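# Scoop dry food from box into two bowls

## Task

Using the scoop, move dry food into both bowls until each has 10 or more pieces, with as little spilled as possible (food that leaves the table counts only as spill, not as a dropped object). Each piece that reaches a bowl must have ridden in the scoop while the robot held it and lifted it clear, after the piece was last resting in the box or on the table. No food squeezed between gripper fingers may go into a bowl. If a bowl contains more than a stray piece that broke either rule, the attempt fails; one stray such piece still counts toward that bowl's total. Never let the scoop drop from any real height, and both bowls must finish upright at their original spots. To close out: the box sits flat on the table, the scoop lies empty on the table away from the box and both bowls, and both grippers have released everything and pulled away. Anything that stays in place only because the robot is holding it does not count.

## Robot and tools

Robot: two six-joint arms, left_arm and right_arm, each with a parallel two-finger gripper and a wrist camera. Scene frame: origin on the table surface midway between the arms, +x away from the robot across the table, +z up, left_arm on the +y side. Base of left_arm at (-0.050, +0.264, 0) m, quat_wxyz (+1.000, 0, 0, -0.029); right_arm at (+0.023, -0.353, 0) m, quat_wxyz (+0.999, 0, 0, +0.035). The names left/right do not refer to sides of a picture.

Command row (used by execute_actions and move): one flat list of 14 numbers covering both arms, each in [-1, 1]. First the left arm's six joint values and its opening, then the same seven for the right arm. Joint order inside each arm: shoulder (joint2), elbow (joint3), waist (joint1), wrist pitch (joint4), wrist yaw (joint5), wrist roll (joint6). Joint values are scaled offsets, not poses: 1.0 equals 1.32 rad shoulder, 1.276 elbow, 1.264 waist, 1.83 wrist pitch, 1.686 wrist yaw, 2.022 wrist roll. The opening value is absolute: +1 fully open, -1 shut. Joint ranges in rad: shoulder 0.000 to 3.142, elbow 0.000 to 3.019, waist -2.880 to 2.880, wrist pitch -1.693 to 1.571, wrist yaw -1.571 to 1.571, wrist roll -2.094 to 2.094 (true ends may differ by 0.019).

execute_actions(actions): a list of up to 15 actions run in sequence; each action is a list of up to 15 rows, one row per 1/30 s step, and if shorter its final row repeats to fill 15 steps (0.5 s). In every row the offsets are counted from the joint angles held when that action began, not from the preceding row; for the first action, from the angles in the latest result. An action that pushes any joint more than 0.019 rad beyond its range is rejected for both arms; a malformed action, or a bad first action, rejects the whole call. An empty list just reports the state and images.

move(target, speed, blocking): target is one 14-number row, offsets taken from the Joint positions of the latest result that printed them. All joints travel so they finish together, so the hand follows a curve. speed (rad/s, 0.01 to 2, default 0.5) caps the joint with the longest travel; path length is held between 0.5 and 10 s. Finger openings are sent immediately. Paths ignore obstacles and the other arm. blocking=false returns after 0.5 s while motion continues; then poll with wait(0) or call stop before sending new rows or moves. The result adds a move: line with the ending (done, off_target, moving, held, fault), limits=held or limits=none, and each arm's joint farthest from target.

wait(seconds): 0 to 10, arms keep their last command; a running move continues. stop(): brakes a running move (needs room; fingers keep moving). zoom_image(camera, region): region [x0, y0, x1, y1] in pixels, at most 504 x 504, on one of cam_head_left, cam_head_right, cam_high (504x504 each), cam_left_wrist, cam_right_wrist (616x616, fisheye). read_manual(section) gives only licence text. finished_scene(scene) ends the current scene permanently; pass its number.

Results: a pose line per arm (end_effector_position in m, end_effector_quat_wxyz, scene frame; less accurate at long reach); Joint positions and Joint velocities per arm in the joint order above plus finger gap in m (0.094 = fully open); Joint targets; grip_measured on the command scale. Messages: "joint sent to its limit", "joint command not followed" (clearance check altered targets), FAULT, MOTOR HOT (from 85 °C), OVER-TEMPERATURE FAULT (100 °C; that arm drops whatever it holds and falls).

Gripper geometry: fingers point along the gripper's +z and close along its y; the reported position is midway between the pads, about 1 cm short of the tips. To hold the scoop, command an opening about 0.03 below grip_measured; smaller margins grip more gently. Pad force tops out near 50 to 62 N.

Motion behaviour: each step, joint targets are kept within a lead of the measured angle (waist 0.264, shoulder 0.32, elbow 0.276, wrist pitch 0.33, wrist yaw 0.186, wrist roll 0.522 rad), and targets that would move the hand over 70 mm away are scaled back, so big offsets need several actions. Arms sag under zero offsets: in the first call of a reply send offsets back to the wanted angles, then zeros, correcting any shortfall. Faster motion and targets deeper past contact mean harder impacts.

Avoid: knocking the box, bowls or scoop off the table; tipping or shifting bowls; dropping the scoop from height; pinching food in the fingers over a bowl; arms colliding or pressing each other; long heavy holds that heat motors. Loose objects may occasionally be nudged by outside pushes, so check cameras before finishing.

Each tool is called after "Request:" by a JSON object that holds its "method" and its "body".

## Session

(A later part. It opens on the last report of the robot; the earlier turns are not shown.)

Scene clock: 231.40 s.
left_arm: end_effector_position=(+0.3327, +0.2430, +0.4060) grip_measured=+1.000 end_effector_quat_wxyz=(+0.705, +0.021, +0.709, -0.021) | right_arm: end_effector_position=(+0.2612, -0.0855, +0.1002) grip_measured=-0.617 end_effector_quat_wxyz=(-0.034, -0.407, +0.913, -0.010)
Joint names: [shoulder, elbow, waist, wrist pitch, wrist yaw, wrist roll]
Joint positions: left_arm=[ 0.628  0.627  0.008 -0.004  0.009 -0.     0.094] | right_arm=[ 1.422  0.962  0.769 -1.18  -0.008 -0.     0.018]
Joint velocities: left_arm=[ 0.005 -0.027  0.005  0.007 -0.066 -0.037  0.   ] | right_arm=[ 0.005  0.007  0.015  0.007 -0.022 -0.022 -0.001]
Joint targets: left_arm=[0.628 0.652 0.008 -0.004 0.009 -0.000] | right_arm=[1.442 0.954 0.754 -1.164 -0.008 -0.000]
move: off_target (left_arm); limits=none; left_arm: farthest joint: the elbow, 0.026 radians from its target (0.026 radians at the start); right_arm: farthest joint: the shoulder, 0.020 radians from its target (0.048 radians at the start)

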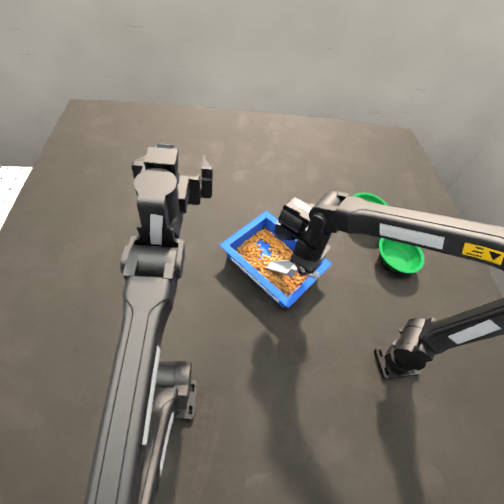

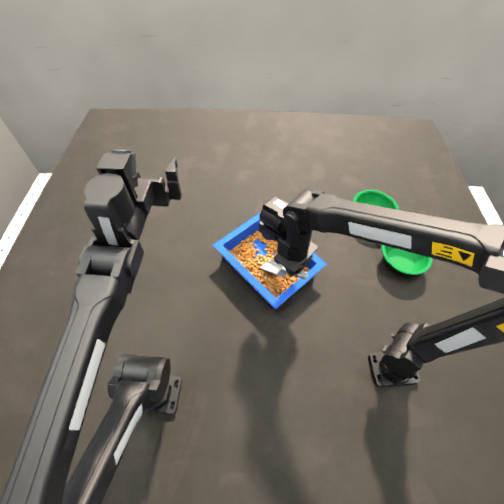

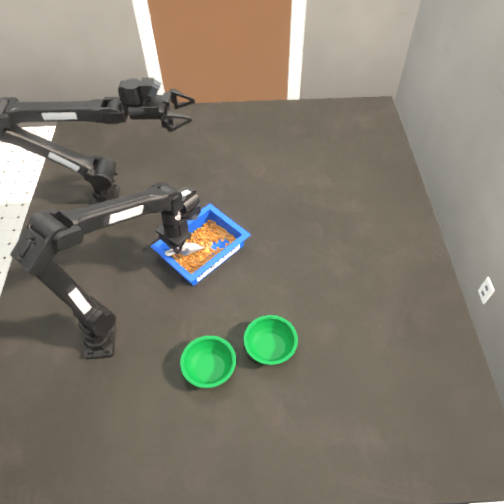

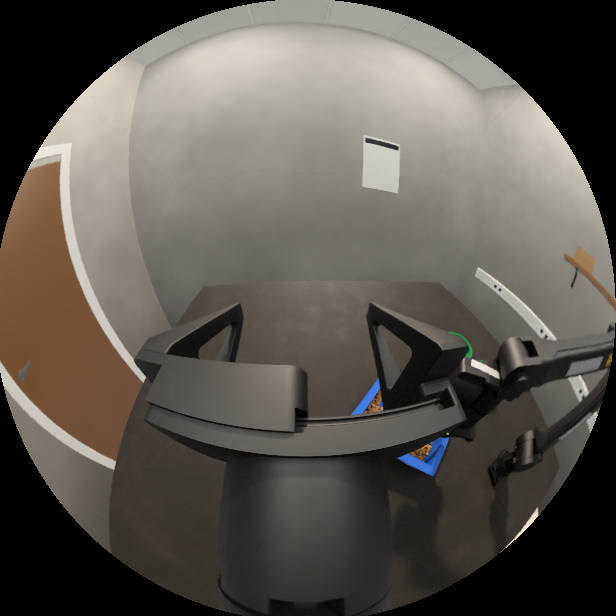

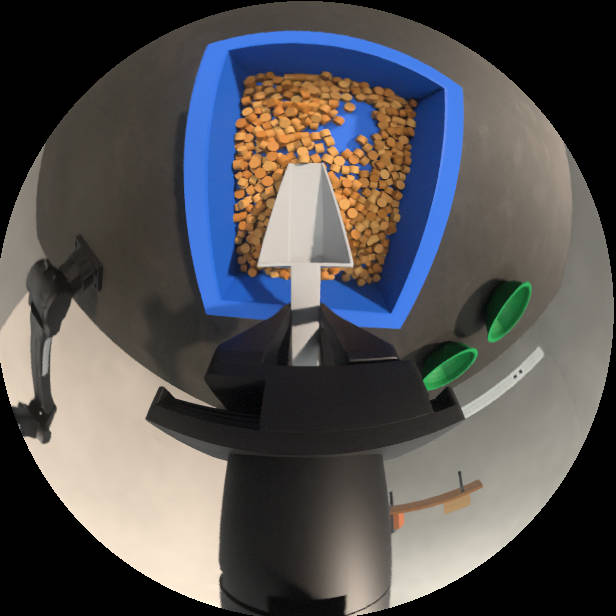

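Request:
{"method": "move", "body": {"target": [0,0.02,0,0,0,0,1, 0.0364,-0.0266,0,0.0995,0,0,-0.66], "speed": 0.12}}

Request:
{"method": "zoom_image", "body": {"camera": "cam_right_wrist", "region": [180,40,420,300]}}

Scene clock: 246.80 s.
left_arm: end_effector_position=(+0.3327, +0.2430, +0.4060) grip_measured=+1.000 end_effector_quat_wxyz=(+0.705, +0.021, +0.709, -0.021) | right_arm: end_effector_position=(+0.2808, -0.0636, +0.0819) grip_measured=-0.617 end_effector_quat_wxyz=(+0.019, -0.408, +0.913, +0.013)
Joint names: [shoulder, elbow, waist, wrist pitch, wrist yaw, wrist roll]
Joint positions: left_arm=[ 0.628  0.627  0.008 -0.004  0.009 -0.     0.094] | right_arm=[ 1.449  0.937  0.769 -1.014 -0.008 -0.     0.018]
Joint velocities: left_arm=[-0.015 -0.007 -0.005 -0.002  0.037  0.007  0.   ] | right_arm=[-0.005 -0.007 -0.005  0.017 -0.081  0.022 -0.001]
Joint targets: left_arm=[0.628 0.652 0.008 -0.004 0.009 -0.000] | right_arm=[1.470 0.928 0.769 -0.998 -0.008 -0.000]
move: off_target (left_arm, right_arm); limits=none; left_arm: farthest joint: the elbow, 0.026 radians from its target (0.026 radians at the start); right_arm: farthest joint: the shoulder, 0.021 radians from its target (0.048 radians at the start)

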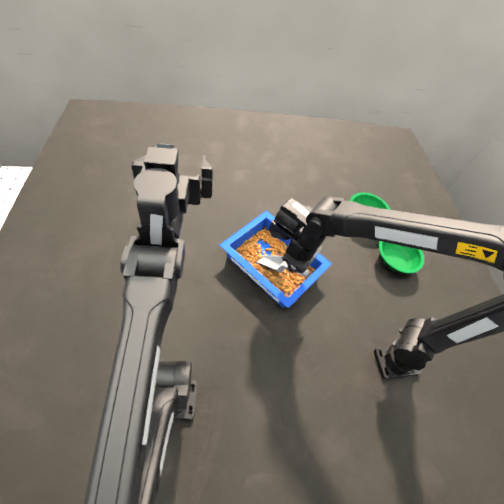

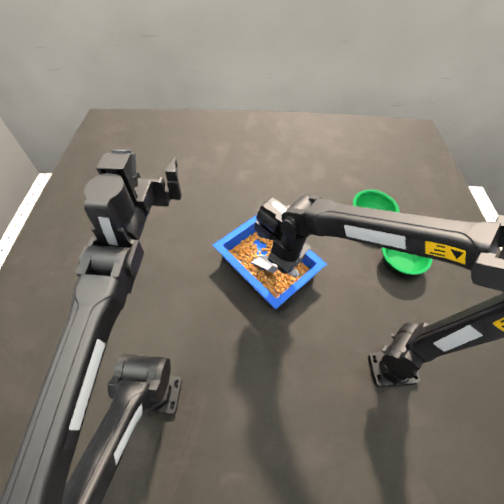

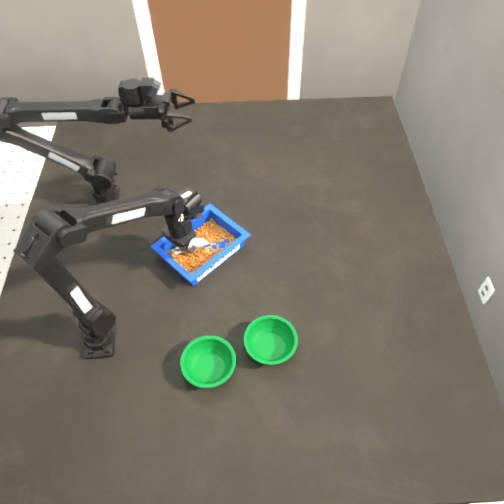

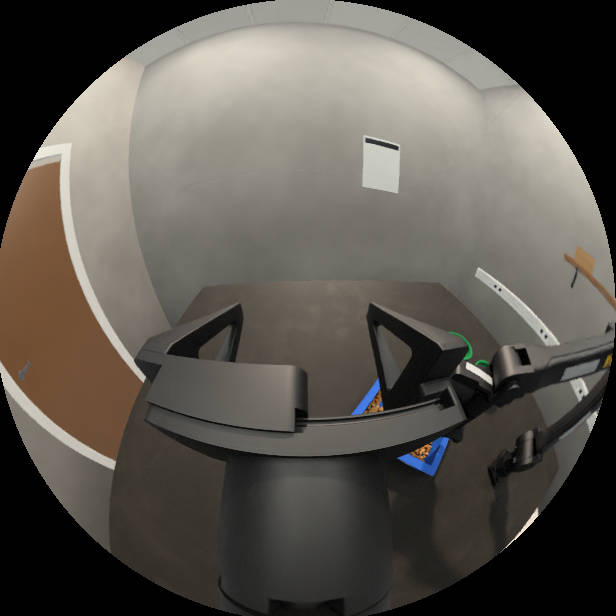

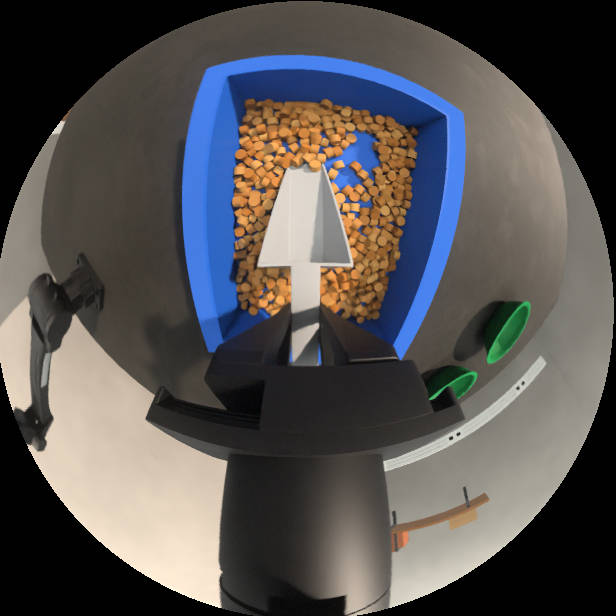

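Region (180, 40, 420, 300) of cam_right_wrist's 616x616 image, scaled by 1.938, with more detail than that image has; it fills the left 465 columns of this view, and the rest is white.

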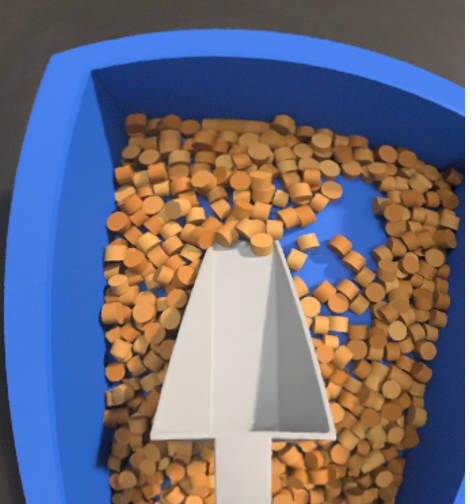

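Request:
{"method": "move", "body": {"target": [0,0.02,0,0,0,0,1, 0.0402,-0.0204,0,0.0978,0,0,-0.66], "speed": 0.12}}

Request:
{"method": "zoom_image", "body": {"camera": "cam_right_wrist", "region": [180,40,420,300]}}

Scene clock: 253.70 s.
left_arm: end_effector_position=(+0.3327, +0.2430, +0.4060) grip_measured=+1.000 end_effector_quat_wxyz=(+0.705, +0.021, +0.709, -0.021) | right_arm: end_effector_position=(+0.2999, -0.0424, +0.0673) grip_measured=-0.617 end_effector_quat_wxyz=(+0.068, -0.407, +0.910, +0.035)
Joint names: [shoulder, elbow, waist, wrist pitch, wrist yaw, wrist roll]
Joint positions: left_arm=[ 0.628  0.627  0.008 -0.004  0.009 -0.     0.094] | right_arm=[ 1.48   0.918  0.769 -0.855 -0.008 -0.     0.018]
Joint velocities: left_arm=[-0.015  0.012 -0.005  0.002 -0.037  0.037  0.   ] | right_arm=[-0.015 -0.007 -0.015 -0.002 -0.022  0.007 -0.001]
Joint targets: left_arm=[0.628 0.652 0.008 -0.004 0.009 -0.000] | right_arm=[1.502 0.911 0.769 -0.834 -0.008 -0.000]
move: off_target (left_arm, right_arm); limits=none; left_arm: farthest joint: the elbow, 0.026 radians from its target (0.026 radians at the start); right_arm: farthest joint: the shoulder, 0.022 radians from its target (0.053 radians at the start)

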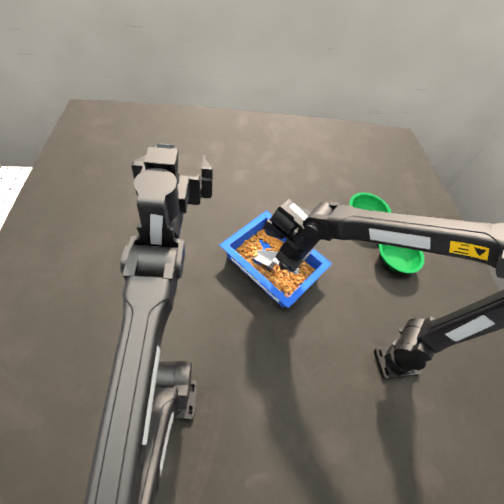

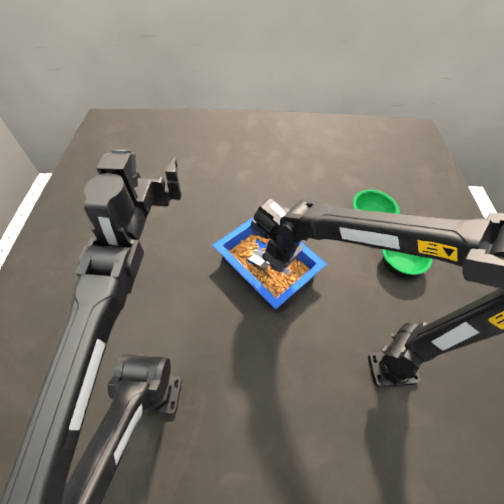

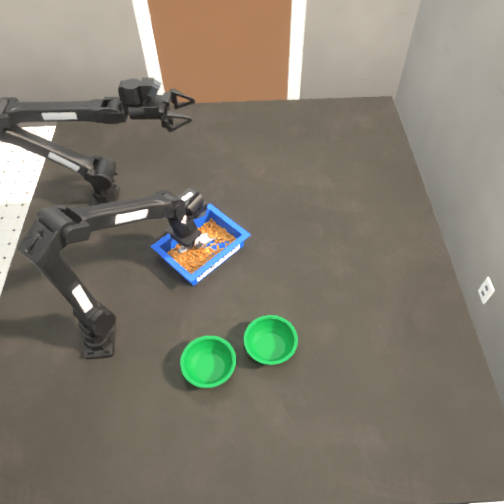

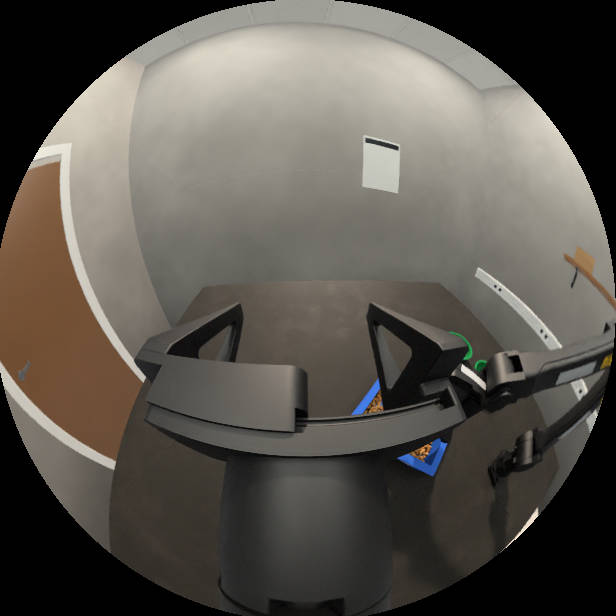

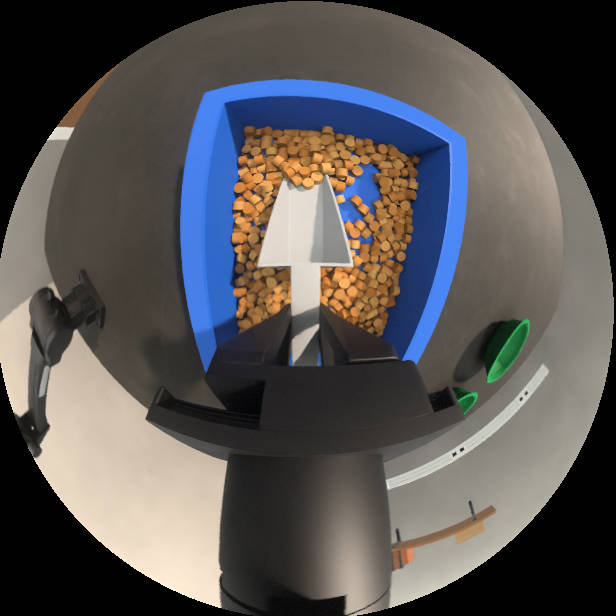

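Region (180, 40, 420, 300) of cam_right_wrist's 616x616 image, scaled by 1.938, with more detail than that image has; it fills the left 465 columns of this view, and the rest is white.

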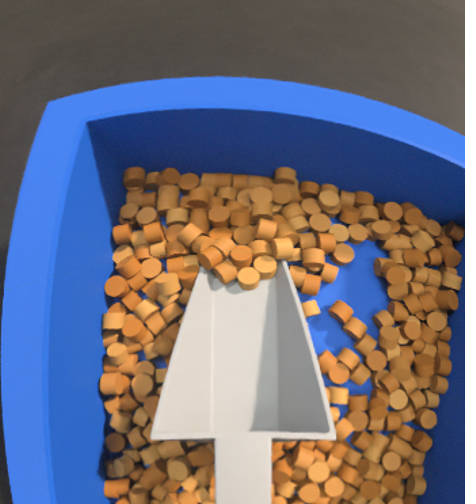

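Request:
{"method": "move", "body": {"target": [0,0.02,0,0,0,0,1, 0.0432,-0.0063,0,0.0749,0,0,-0.66], "speed": 0.1}}

Request:
{"method": "zoom_image", "body": {"camera": "cam_right_wrist", "region": [180,60,420,300]}}

Scene clock: 259.80 s.
left_arm: end_effector_position=(+0.3327, +0.2430, +0.4060) grip_measured=+1.000 end_effector_quat_wxyz=(+0.705, +0.021, +0.709, -0.021) | right_arm: end_effector_position=(+0.3168, -0.0235, +0.0576) grip_measured=-0.617 end_effector_quat_wxyz=(+0.104, -0.405, +0.907, +0.051)
Joint names: [shoulder, elbow, waist, wrist pitch, wrist yaw, wrist roll]
Joint positions: left_arm=[ 0.628  0.627  0.008 -0.004  0.009 -0.     0.094] | right_arm=[ 1.517  0.918  0.769 -0.74  -0.008 -0.     0.018]
Joint velocities: left_arm=[ 0.005  0.012 -0.024  0.012 -0.007 -0.081  0.   ] | right_arm=[ 0.005  0.017 -0.015  0.002 -0.007  0.022  0.001]
Joint targets: left_arm=[0.628 0.652 0.008 -0.004 0.009 -0.000] | right_arm=[1.537 0.910 0.769 -0.718 -0.008 -0.000]
move: off_target (left_arm, right_arm); limits=none; left_arm: farthest joint: the elbow, 0.026 radians from its target (0.026 radians at the start); right_arm: farthest joint: the wrist pitch, 0.022 radians from its target (0.137 radians at the start)

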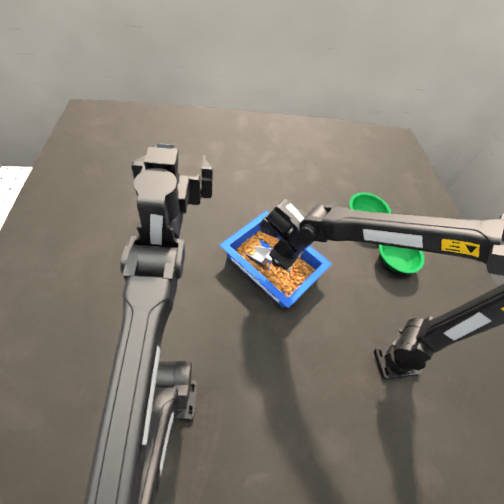

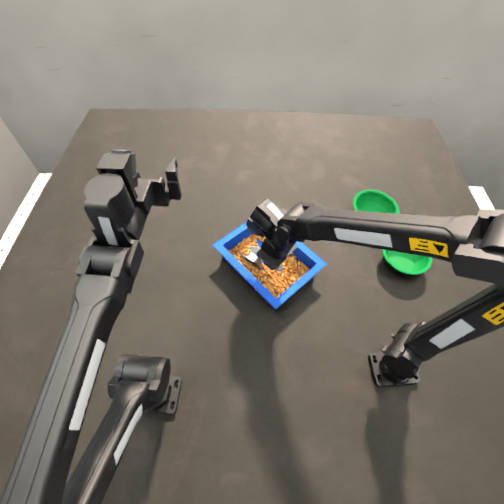

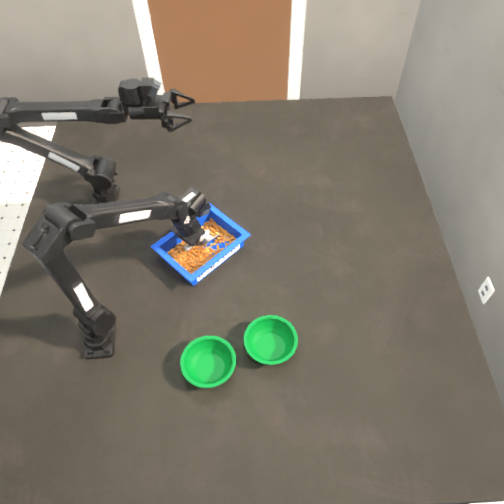

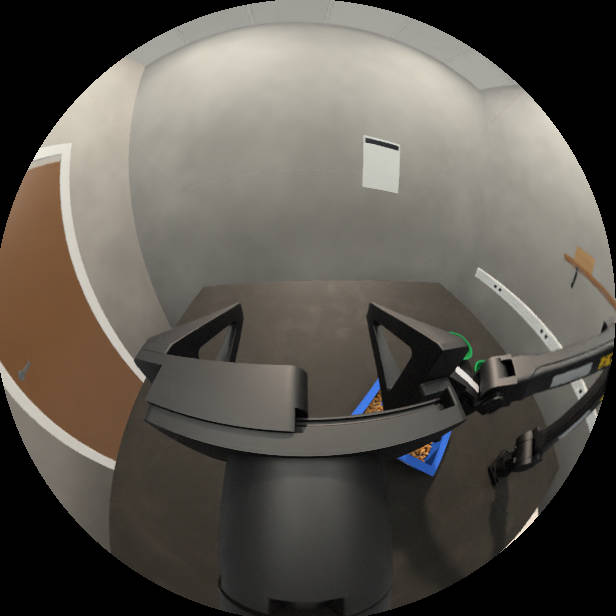

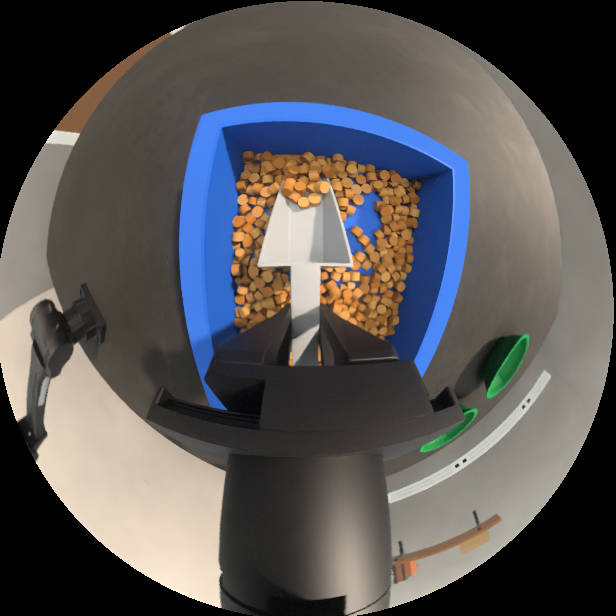

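Region (180, 60, 420, 300) of cam_right_wrist's 616x616 image, scaled by 2.100, with more detail than that image has.

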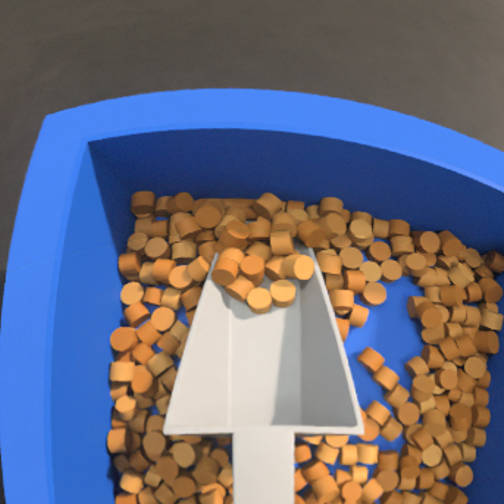

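Request:
{"method": "move", "body": {"target": [0,0.02,0,0,0,0,1, 0.0136,-0.0329,0,0.0645,0,0,-0.66], "speed": 0.1}}

Request:
{"method": "zoom_image", "body": {"camera": "cam_right_wrist", "region": [200,80,420,300]}}

Scene clock: 266.77 s.
left_arm: end_effector_position=(+0.3327, +0.2430, +0.4060) grip_measured=+1.000 end_effector_quat_wxyz=(+0.705, +0.021, +0.709, -0.021) | right_arm: end_effector_position=(+0.3205, -0.0195, +0.0499) grip_measured=-0.617 end_effector_quat_wxyz=(+0.130, -0.404, +0.903, +0.062)
Joint names: [shoulder, elbow, waist, wrist pitch, wrist yaw, wrist roll]
Joint positions: left_arm=[ 0.628  0.627  0.008 -0.004  0.009 -0.     0.094] | right_arm=[ 1.517  0.882  0.769 -0.647 -0.008 -0.     0.018]
Joint velocities: left_arm=[ 0.005 -0.002 -0.015 -0.002 -0.022  0.007  0.   ] | right_arm=[-0.015 -0.017 -0.005  0.027 -0.037 -0.051 -0.001]
Joint targets: left_arm=[0.628 0.652 0.008 -0.004 0.009 -0.000] | right_arm=[1.535 0.876 0.769 -0.622 -0.008 -0.000]
move: off_target (left_arm, right_arm); limits=none; left_arm: farthest joint: the elbow, 0.026 radians from its target (0.026 radians at the start); right_arm: farthest joint: the wrist pitch, 0.025 radians from its target (0.118 radians at the start)

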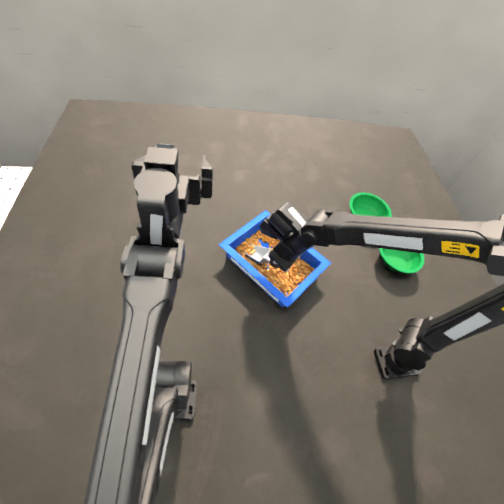

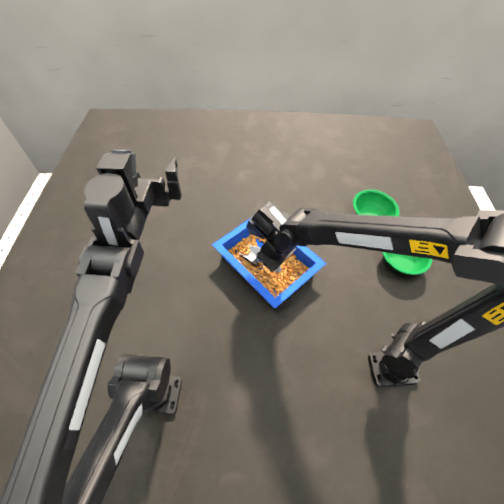

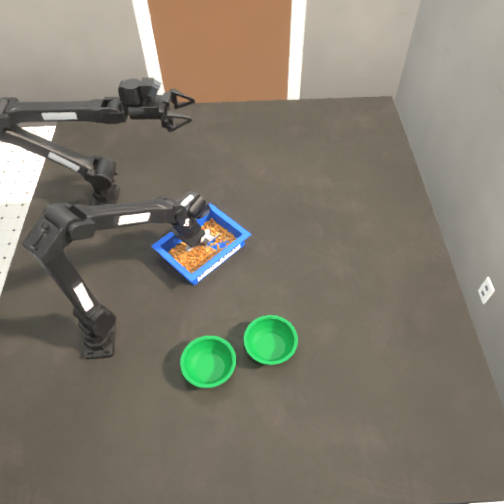

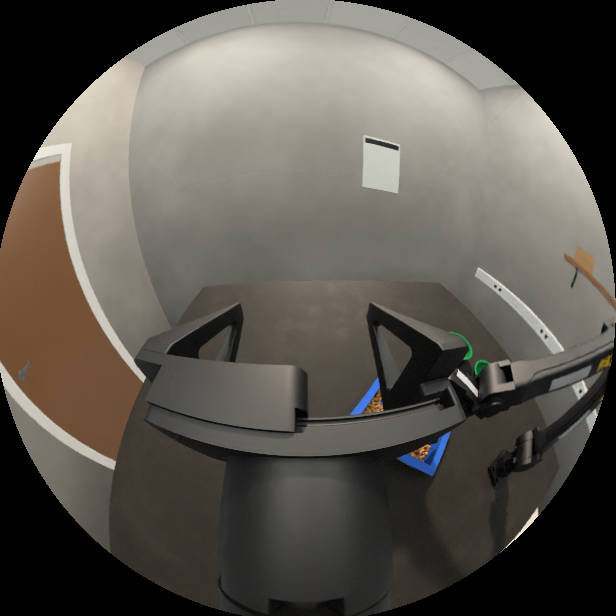

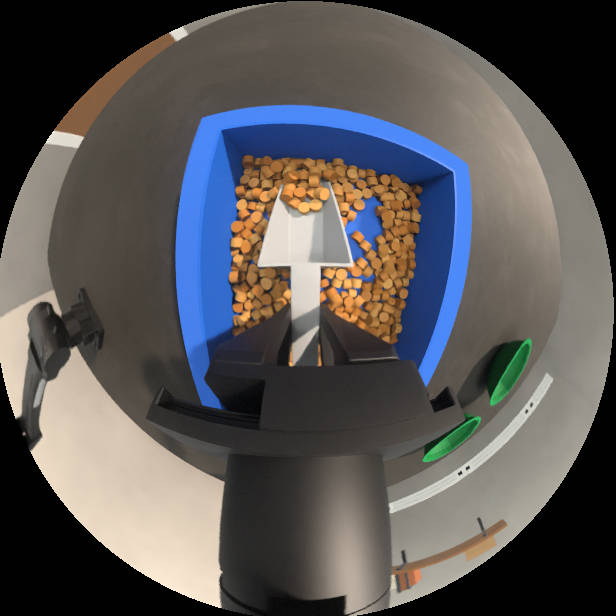

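Region (200, 80, 420, 300) of cam_right_wrist's 616x616 image, scaled by 2.291, with more detail than that image has.

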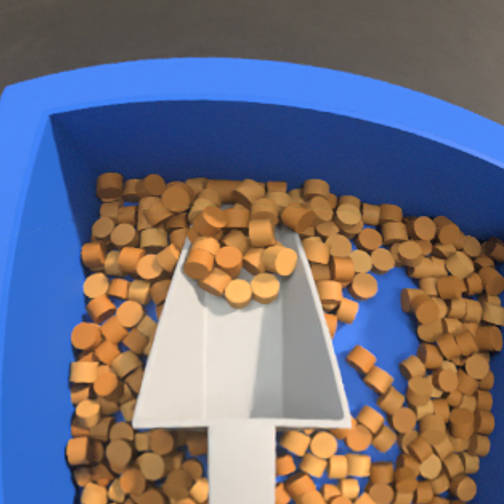

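Request:
{"method": "execute_actions", "body": {"actions": [[[0,0.02,0,0,0,0,1,0.0152,0.0358,0,0.012,0,0,-0.66],[0,0.02,0,0,0,0,1,0.0168,0.0379,0,0.012,0,0,-0.66],[0,0.02,0,0,0,0,1,0.0183,0.04,0,0.012,0,0,-0.66],[0,0.02,0,0,0,0,1,0.0199,0.0421,0,0.012,0,0,-0.66],[0,0.02,0,0,0,0,1,0.0215,0.0442,0,0.012,0,0,-0.66],[0,0.02,0,0,0,0,1,0.023,0.0462,0,0.012,0,0,-0.66],[0,0.02,0,0,0,0,1,0.0246,0.0483,0,0.012,0,0,-0.66],[0,0.02,0,0,0,0,1,0.0262,0.0504,0,0.012,0,0,-0.66],[0,0.02,0,0,0,0,1,0.0277,0.0525,0,0.012,0,0,-0.66],[0,0.02,0,0,0,0,1,0.0293,0.0546,0,0.012,0,0,-0.66],[0,0.02,0,0,0,0,1,0.0309,0.0567,0,0.012,0,0,-0.66],[0,0.02,0,0,0,0,1,0.0324,0.0588,0,0.012,0,0,-0.66],[0,0.02,0,0,0,0,1,0.034,0.0609,0,0.012,0,0,-0.66],[0,0.02,0,0,0,0,1,0.0356,0.063,0,0.012,0,0,-0.66],[0,0.02,0,0,0,0,1,0.0371,0.065,0,0.012,0,0,-0.66]],[[0,0.02,0,0,0,0,1,0.014,0.033,0,0.011,0,0,-0.66]]]}}

Request:
{"method": "zoom_image", "body": {"camera": "cam_right_wrist", "region": [200,80,420,300]}}

Scene clock: 292.27 s.
left_arm: end_effector_position=(+0.3327, +0.2430, +0.4060) grip_measured=+1.000 end_effector_quat_wxyz=(+0.705, +0.021, +0.709, -0.021) | right_arm: end_effector_position=(+0.3290, -0.0099, +0.0501) grip_measured=-0.617 end_effector_quat_wxyz=(+0.132, -0.404, +0.903, +0.063)
Joint names: [shoulder, elbow, waist, wrist pitch, wrist yaw, wrist roll]
Joint positions: left_arm=[ 0.628  0.627  0.008 -0.004  0.009 -0.     0.094] | right_arm=[ 1.545  0.915  0.769 -0.647 -0.008 -0.     0.018]
Joint velocities: left_arm=[-0.005  0.002  0.015  0.007  0.022  0.007  0.   ] | right_arm=[ 0.005  0.017 -0.005 -0.002  0.037 -0.11  -0.   ]
Joint targets: left_arm=[0.628 0.652 0.008 -0.004 0.009 -0.000] | right_arm=[1.562 0.955 0.769 -0.627 -0.008 -0.000]

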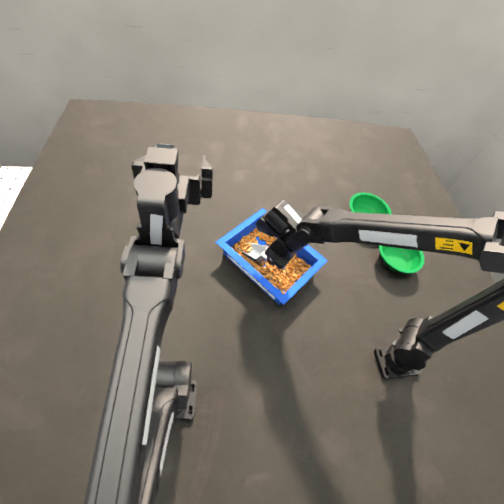

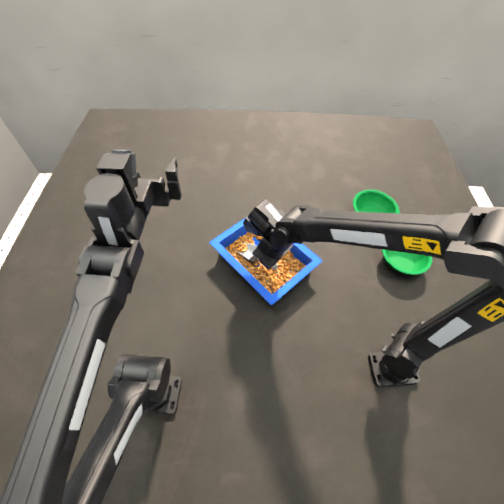

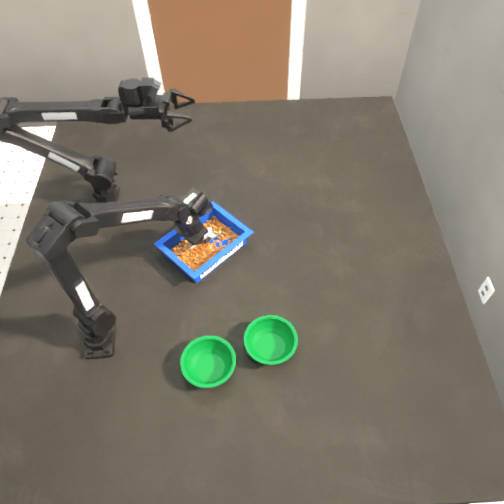

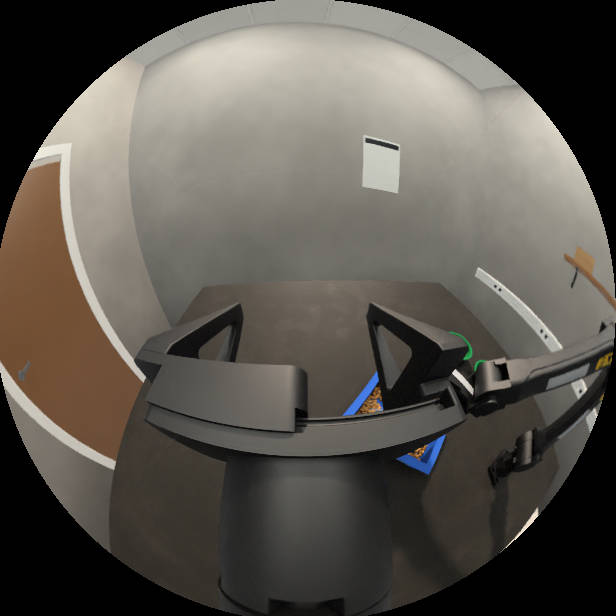

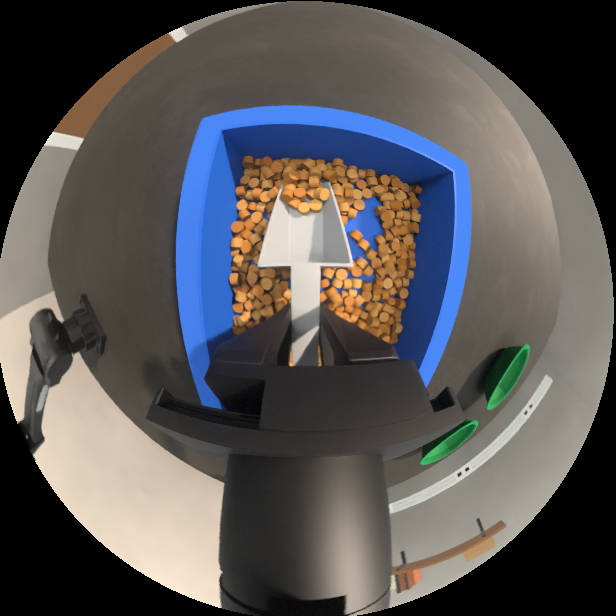

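Region (200, 80, 420, 300) of cam_right_wrist's 616x616 image, scaled by 2.291, with more detail than that image has.

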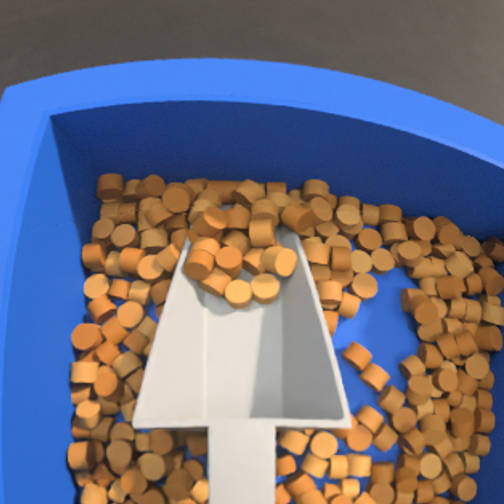

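Request:
{"method": "move", "body": {"target": [0,0.02,0,0,0,0,1, -0.0924,-0.1352,0,0.1497,0,0,-0.66], "speed": 0.2}}

Request:
{"method": "zoom_image", "body": {"camera": "cam_right_wrist", "region": [220,110,400,290]}}

Scene clock: 301.60 s.
left_arm: end_effector_position=(+0.3327, +0.2430, +0.4060) grip_measured=+1.000 end_effector_quat_wxyz=(+0.705, +0.021, +0.709, -0.021) | right_arm: end_effector_position=(+0.3198, -0.0202, +0.0548) grip_measured=-0.617 end_effector_quat_wxyz=(+0.216, -0.397, +0.886, +0.101)
Joint names: [shoulder, elbow, waist, wrist pitch, wrist yaw, wrist roll]
Joint positions: left_arm=[ 0.628  0.627  0.008 -0.004  0.009 -0.     0.094] | right_arm=[ 1.431  0.744  0.769 -0.401 -0.008 -0.     0.018]
Joint velocities: left_arm=[-0.015 -0.002 -0.005  0.012  0.007  0.007  0.   ] | right_arm=[-0.015  0.002 -0.005  0.012 -0.066  0.066 -0.001]
Joint targets: left_arm=[0.628 0.652 0.008 -0.004 0.009 -0.000] | right_arm=[1.423 0.742 0.769 -0.373 -0.008 -0.000]
move: off_target (left_arm, right_arm); limits=none; left_arm: farthest joint: the elbow, 0.026 radians from its target (0.026 radians at the start); right_arm: farthest joint: the wrist pitch, 0.028 radians from its target (0.274 radians at the start)

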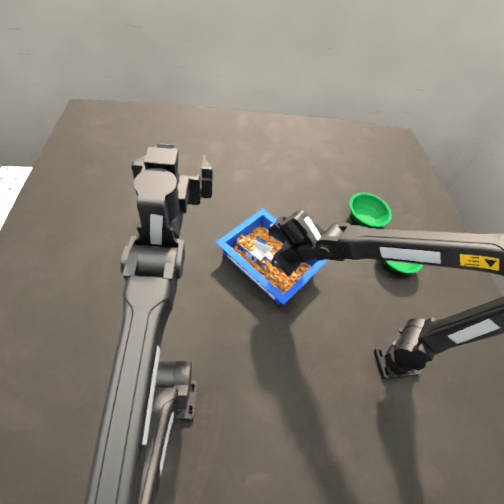

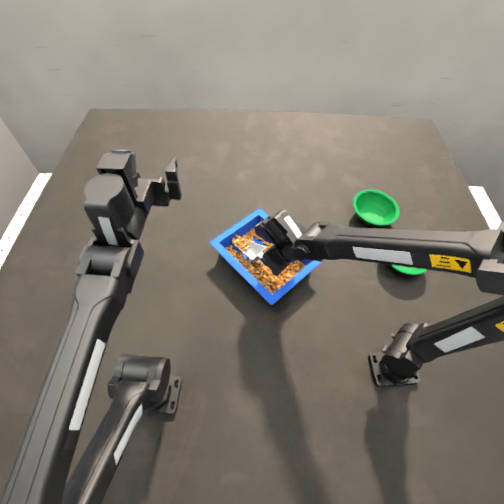

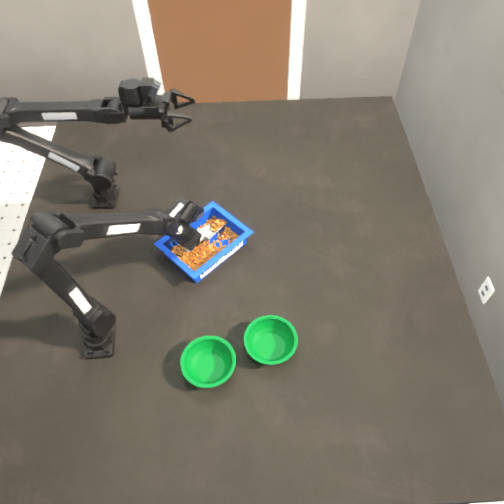

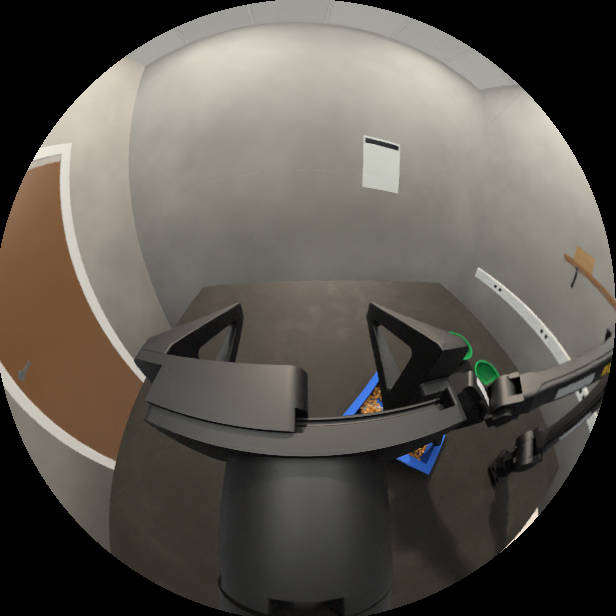

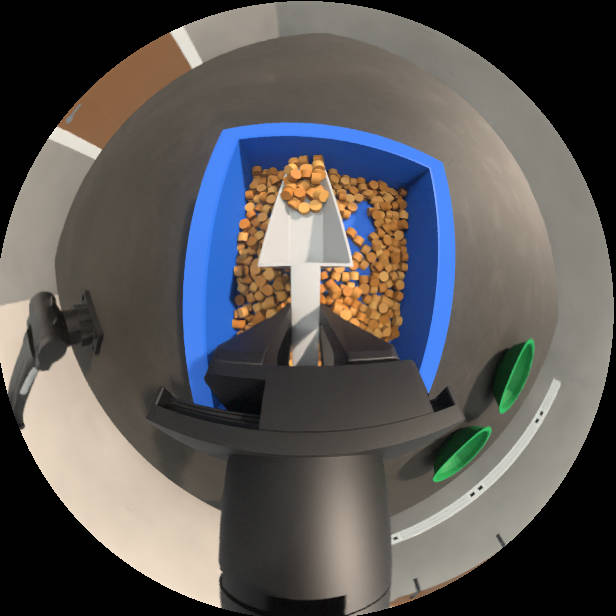

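Region (220, 110, 400, 290) of cam_right_wrist's 616x616 image, scaled by 2.800, with more detail than that image has.

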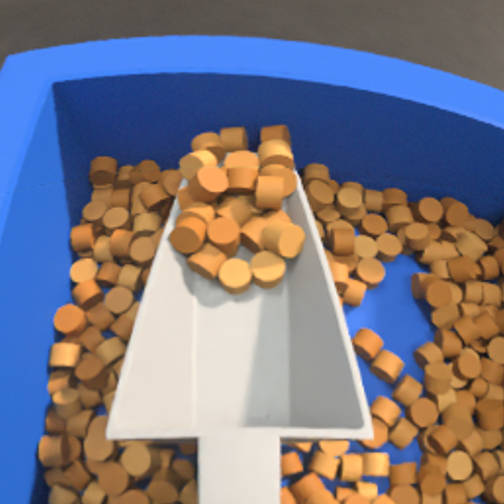

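Request:
{"method": "move", "body": {"target": [0,0.02,0,0,0,0,1, -0.4098,-0.2578,0,0.1891,0,0,-0.66], "speed": 0.3}}

Request:
{"method": "zoom_image", "body": {"camera": "cam_right_wrist", "region": [220,110,400,290]}}

Scene clock: 309.70 s.
left_arm: end_effector_position=(+0.3327, +0.2430, +0.4060) grip_measured=+1.000 end_effector_quat_wxyz=(+0.705, +0.021, +0.709, -0.021) | right_arm: end_effector_position=(+0.2789, -0.0658, +0.1613) grip_measured=-0.617 end_effector_quat_wxyz=(+0.439, -0.359, +0.799, +0.200)
Joint names: [shoulder, elbow, waist, wrist pitch, wrist yaw, wrist roll]
Joint positions: left_arm=[ 0.628  0.627  0.008 -0.004  0.009 -0.     0.094] | right_arm=[ 0.893  0.416  0.769 -0.087 -0.008 -0.     0.018]
Joint velocities: left_arm=[-0.015 -0.012 -0.005 -0.022  0.037  0.007  0.   ] | right_arm=[-0.015  0.017 -0.005 -0.012  0.051  0.022  0.   ]
Joint targets: left_arm=[0.628 0.652 0.008 -0.004 0.009 -0.000] | right_arm=[0.890 0.415 0.769 -0.055 -0.008 -0.000]
move: off_target (left_arm, right_arm); limits=none; left_arm: farthest joint: the elbow, 0.026 radians from its target (0.026 radians at the start); right_arm: farthest joint: the wrist pitch, 0.032 radians from its target (0.346 radians at the start)

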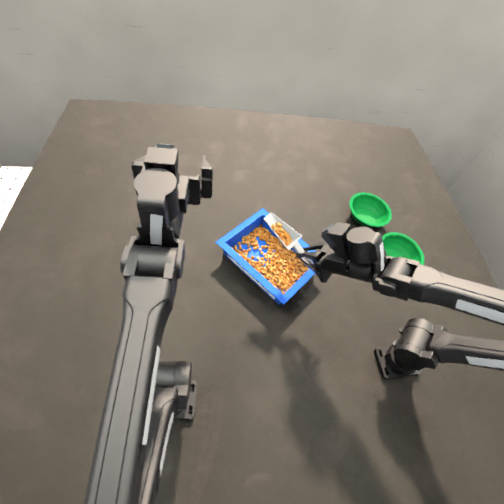

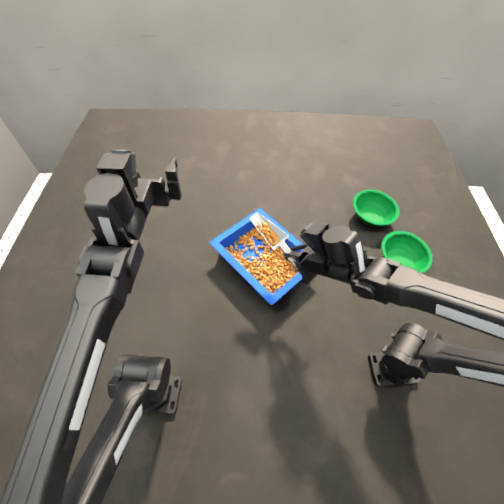

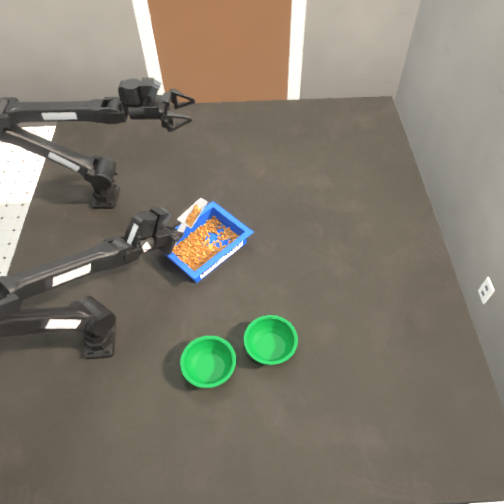

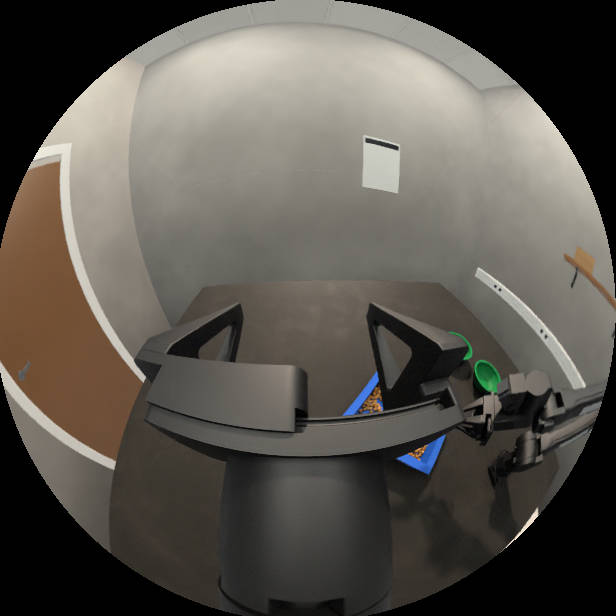

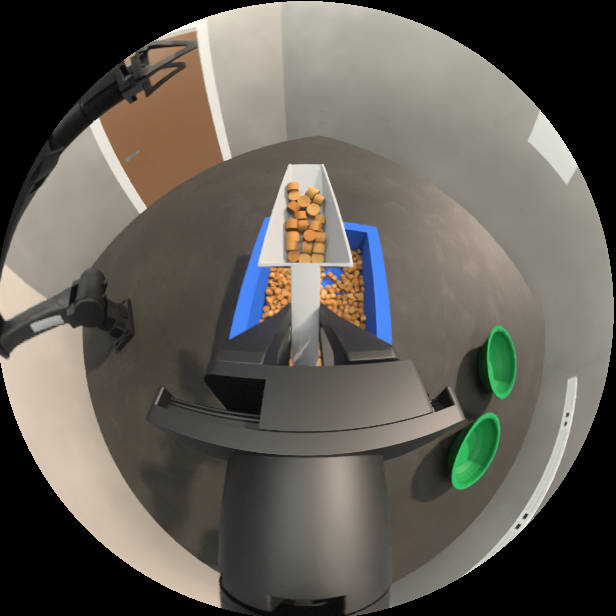

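Region (220, 110, 400, 290) of cam_right_wrist's 616x616 image, scaled by 2.800, with more detail than that image has.

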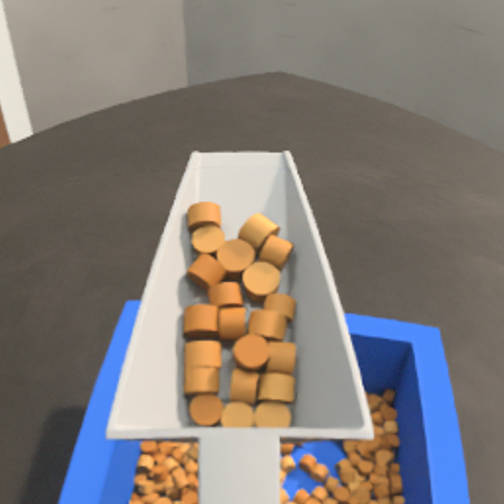

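Request:
{"method": "zoom_image", "body": {"camera": "cam_right_wrist", "region": [250,280,370,400]}}

Region (250, 280, 370, 400) of cam_right_wrist's 616x616 image, scaled by 4.200, with more detail than that image has.

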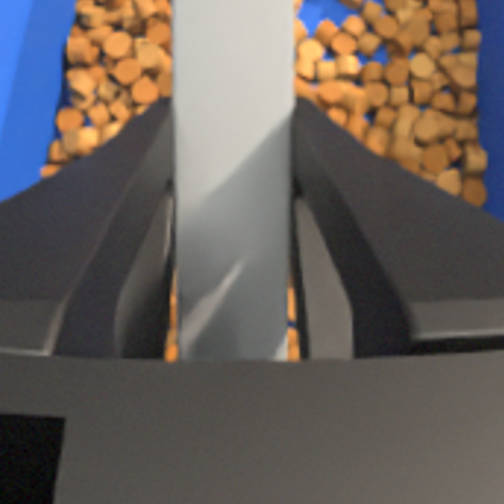

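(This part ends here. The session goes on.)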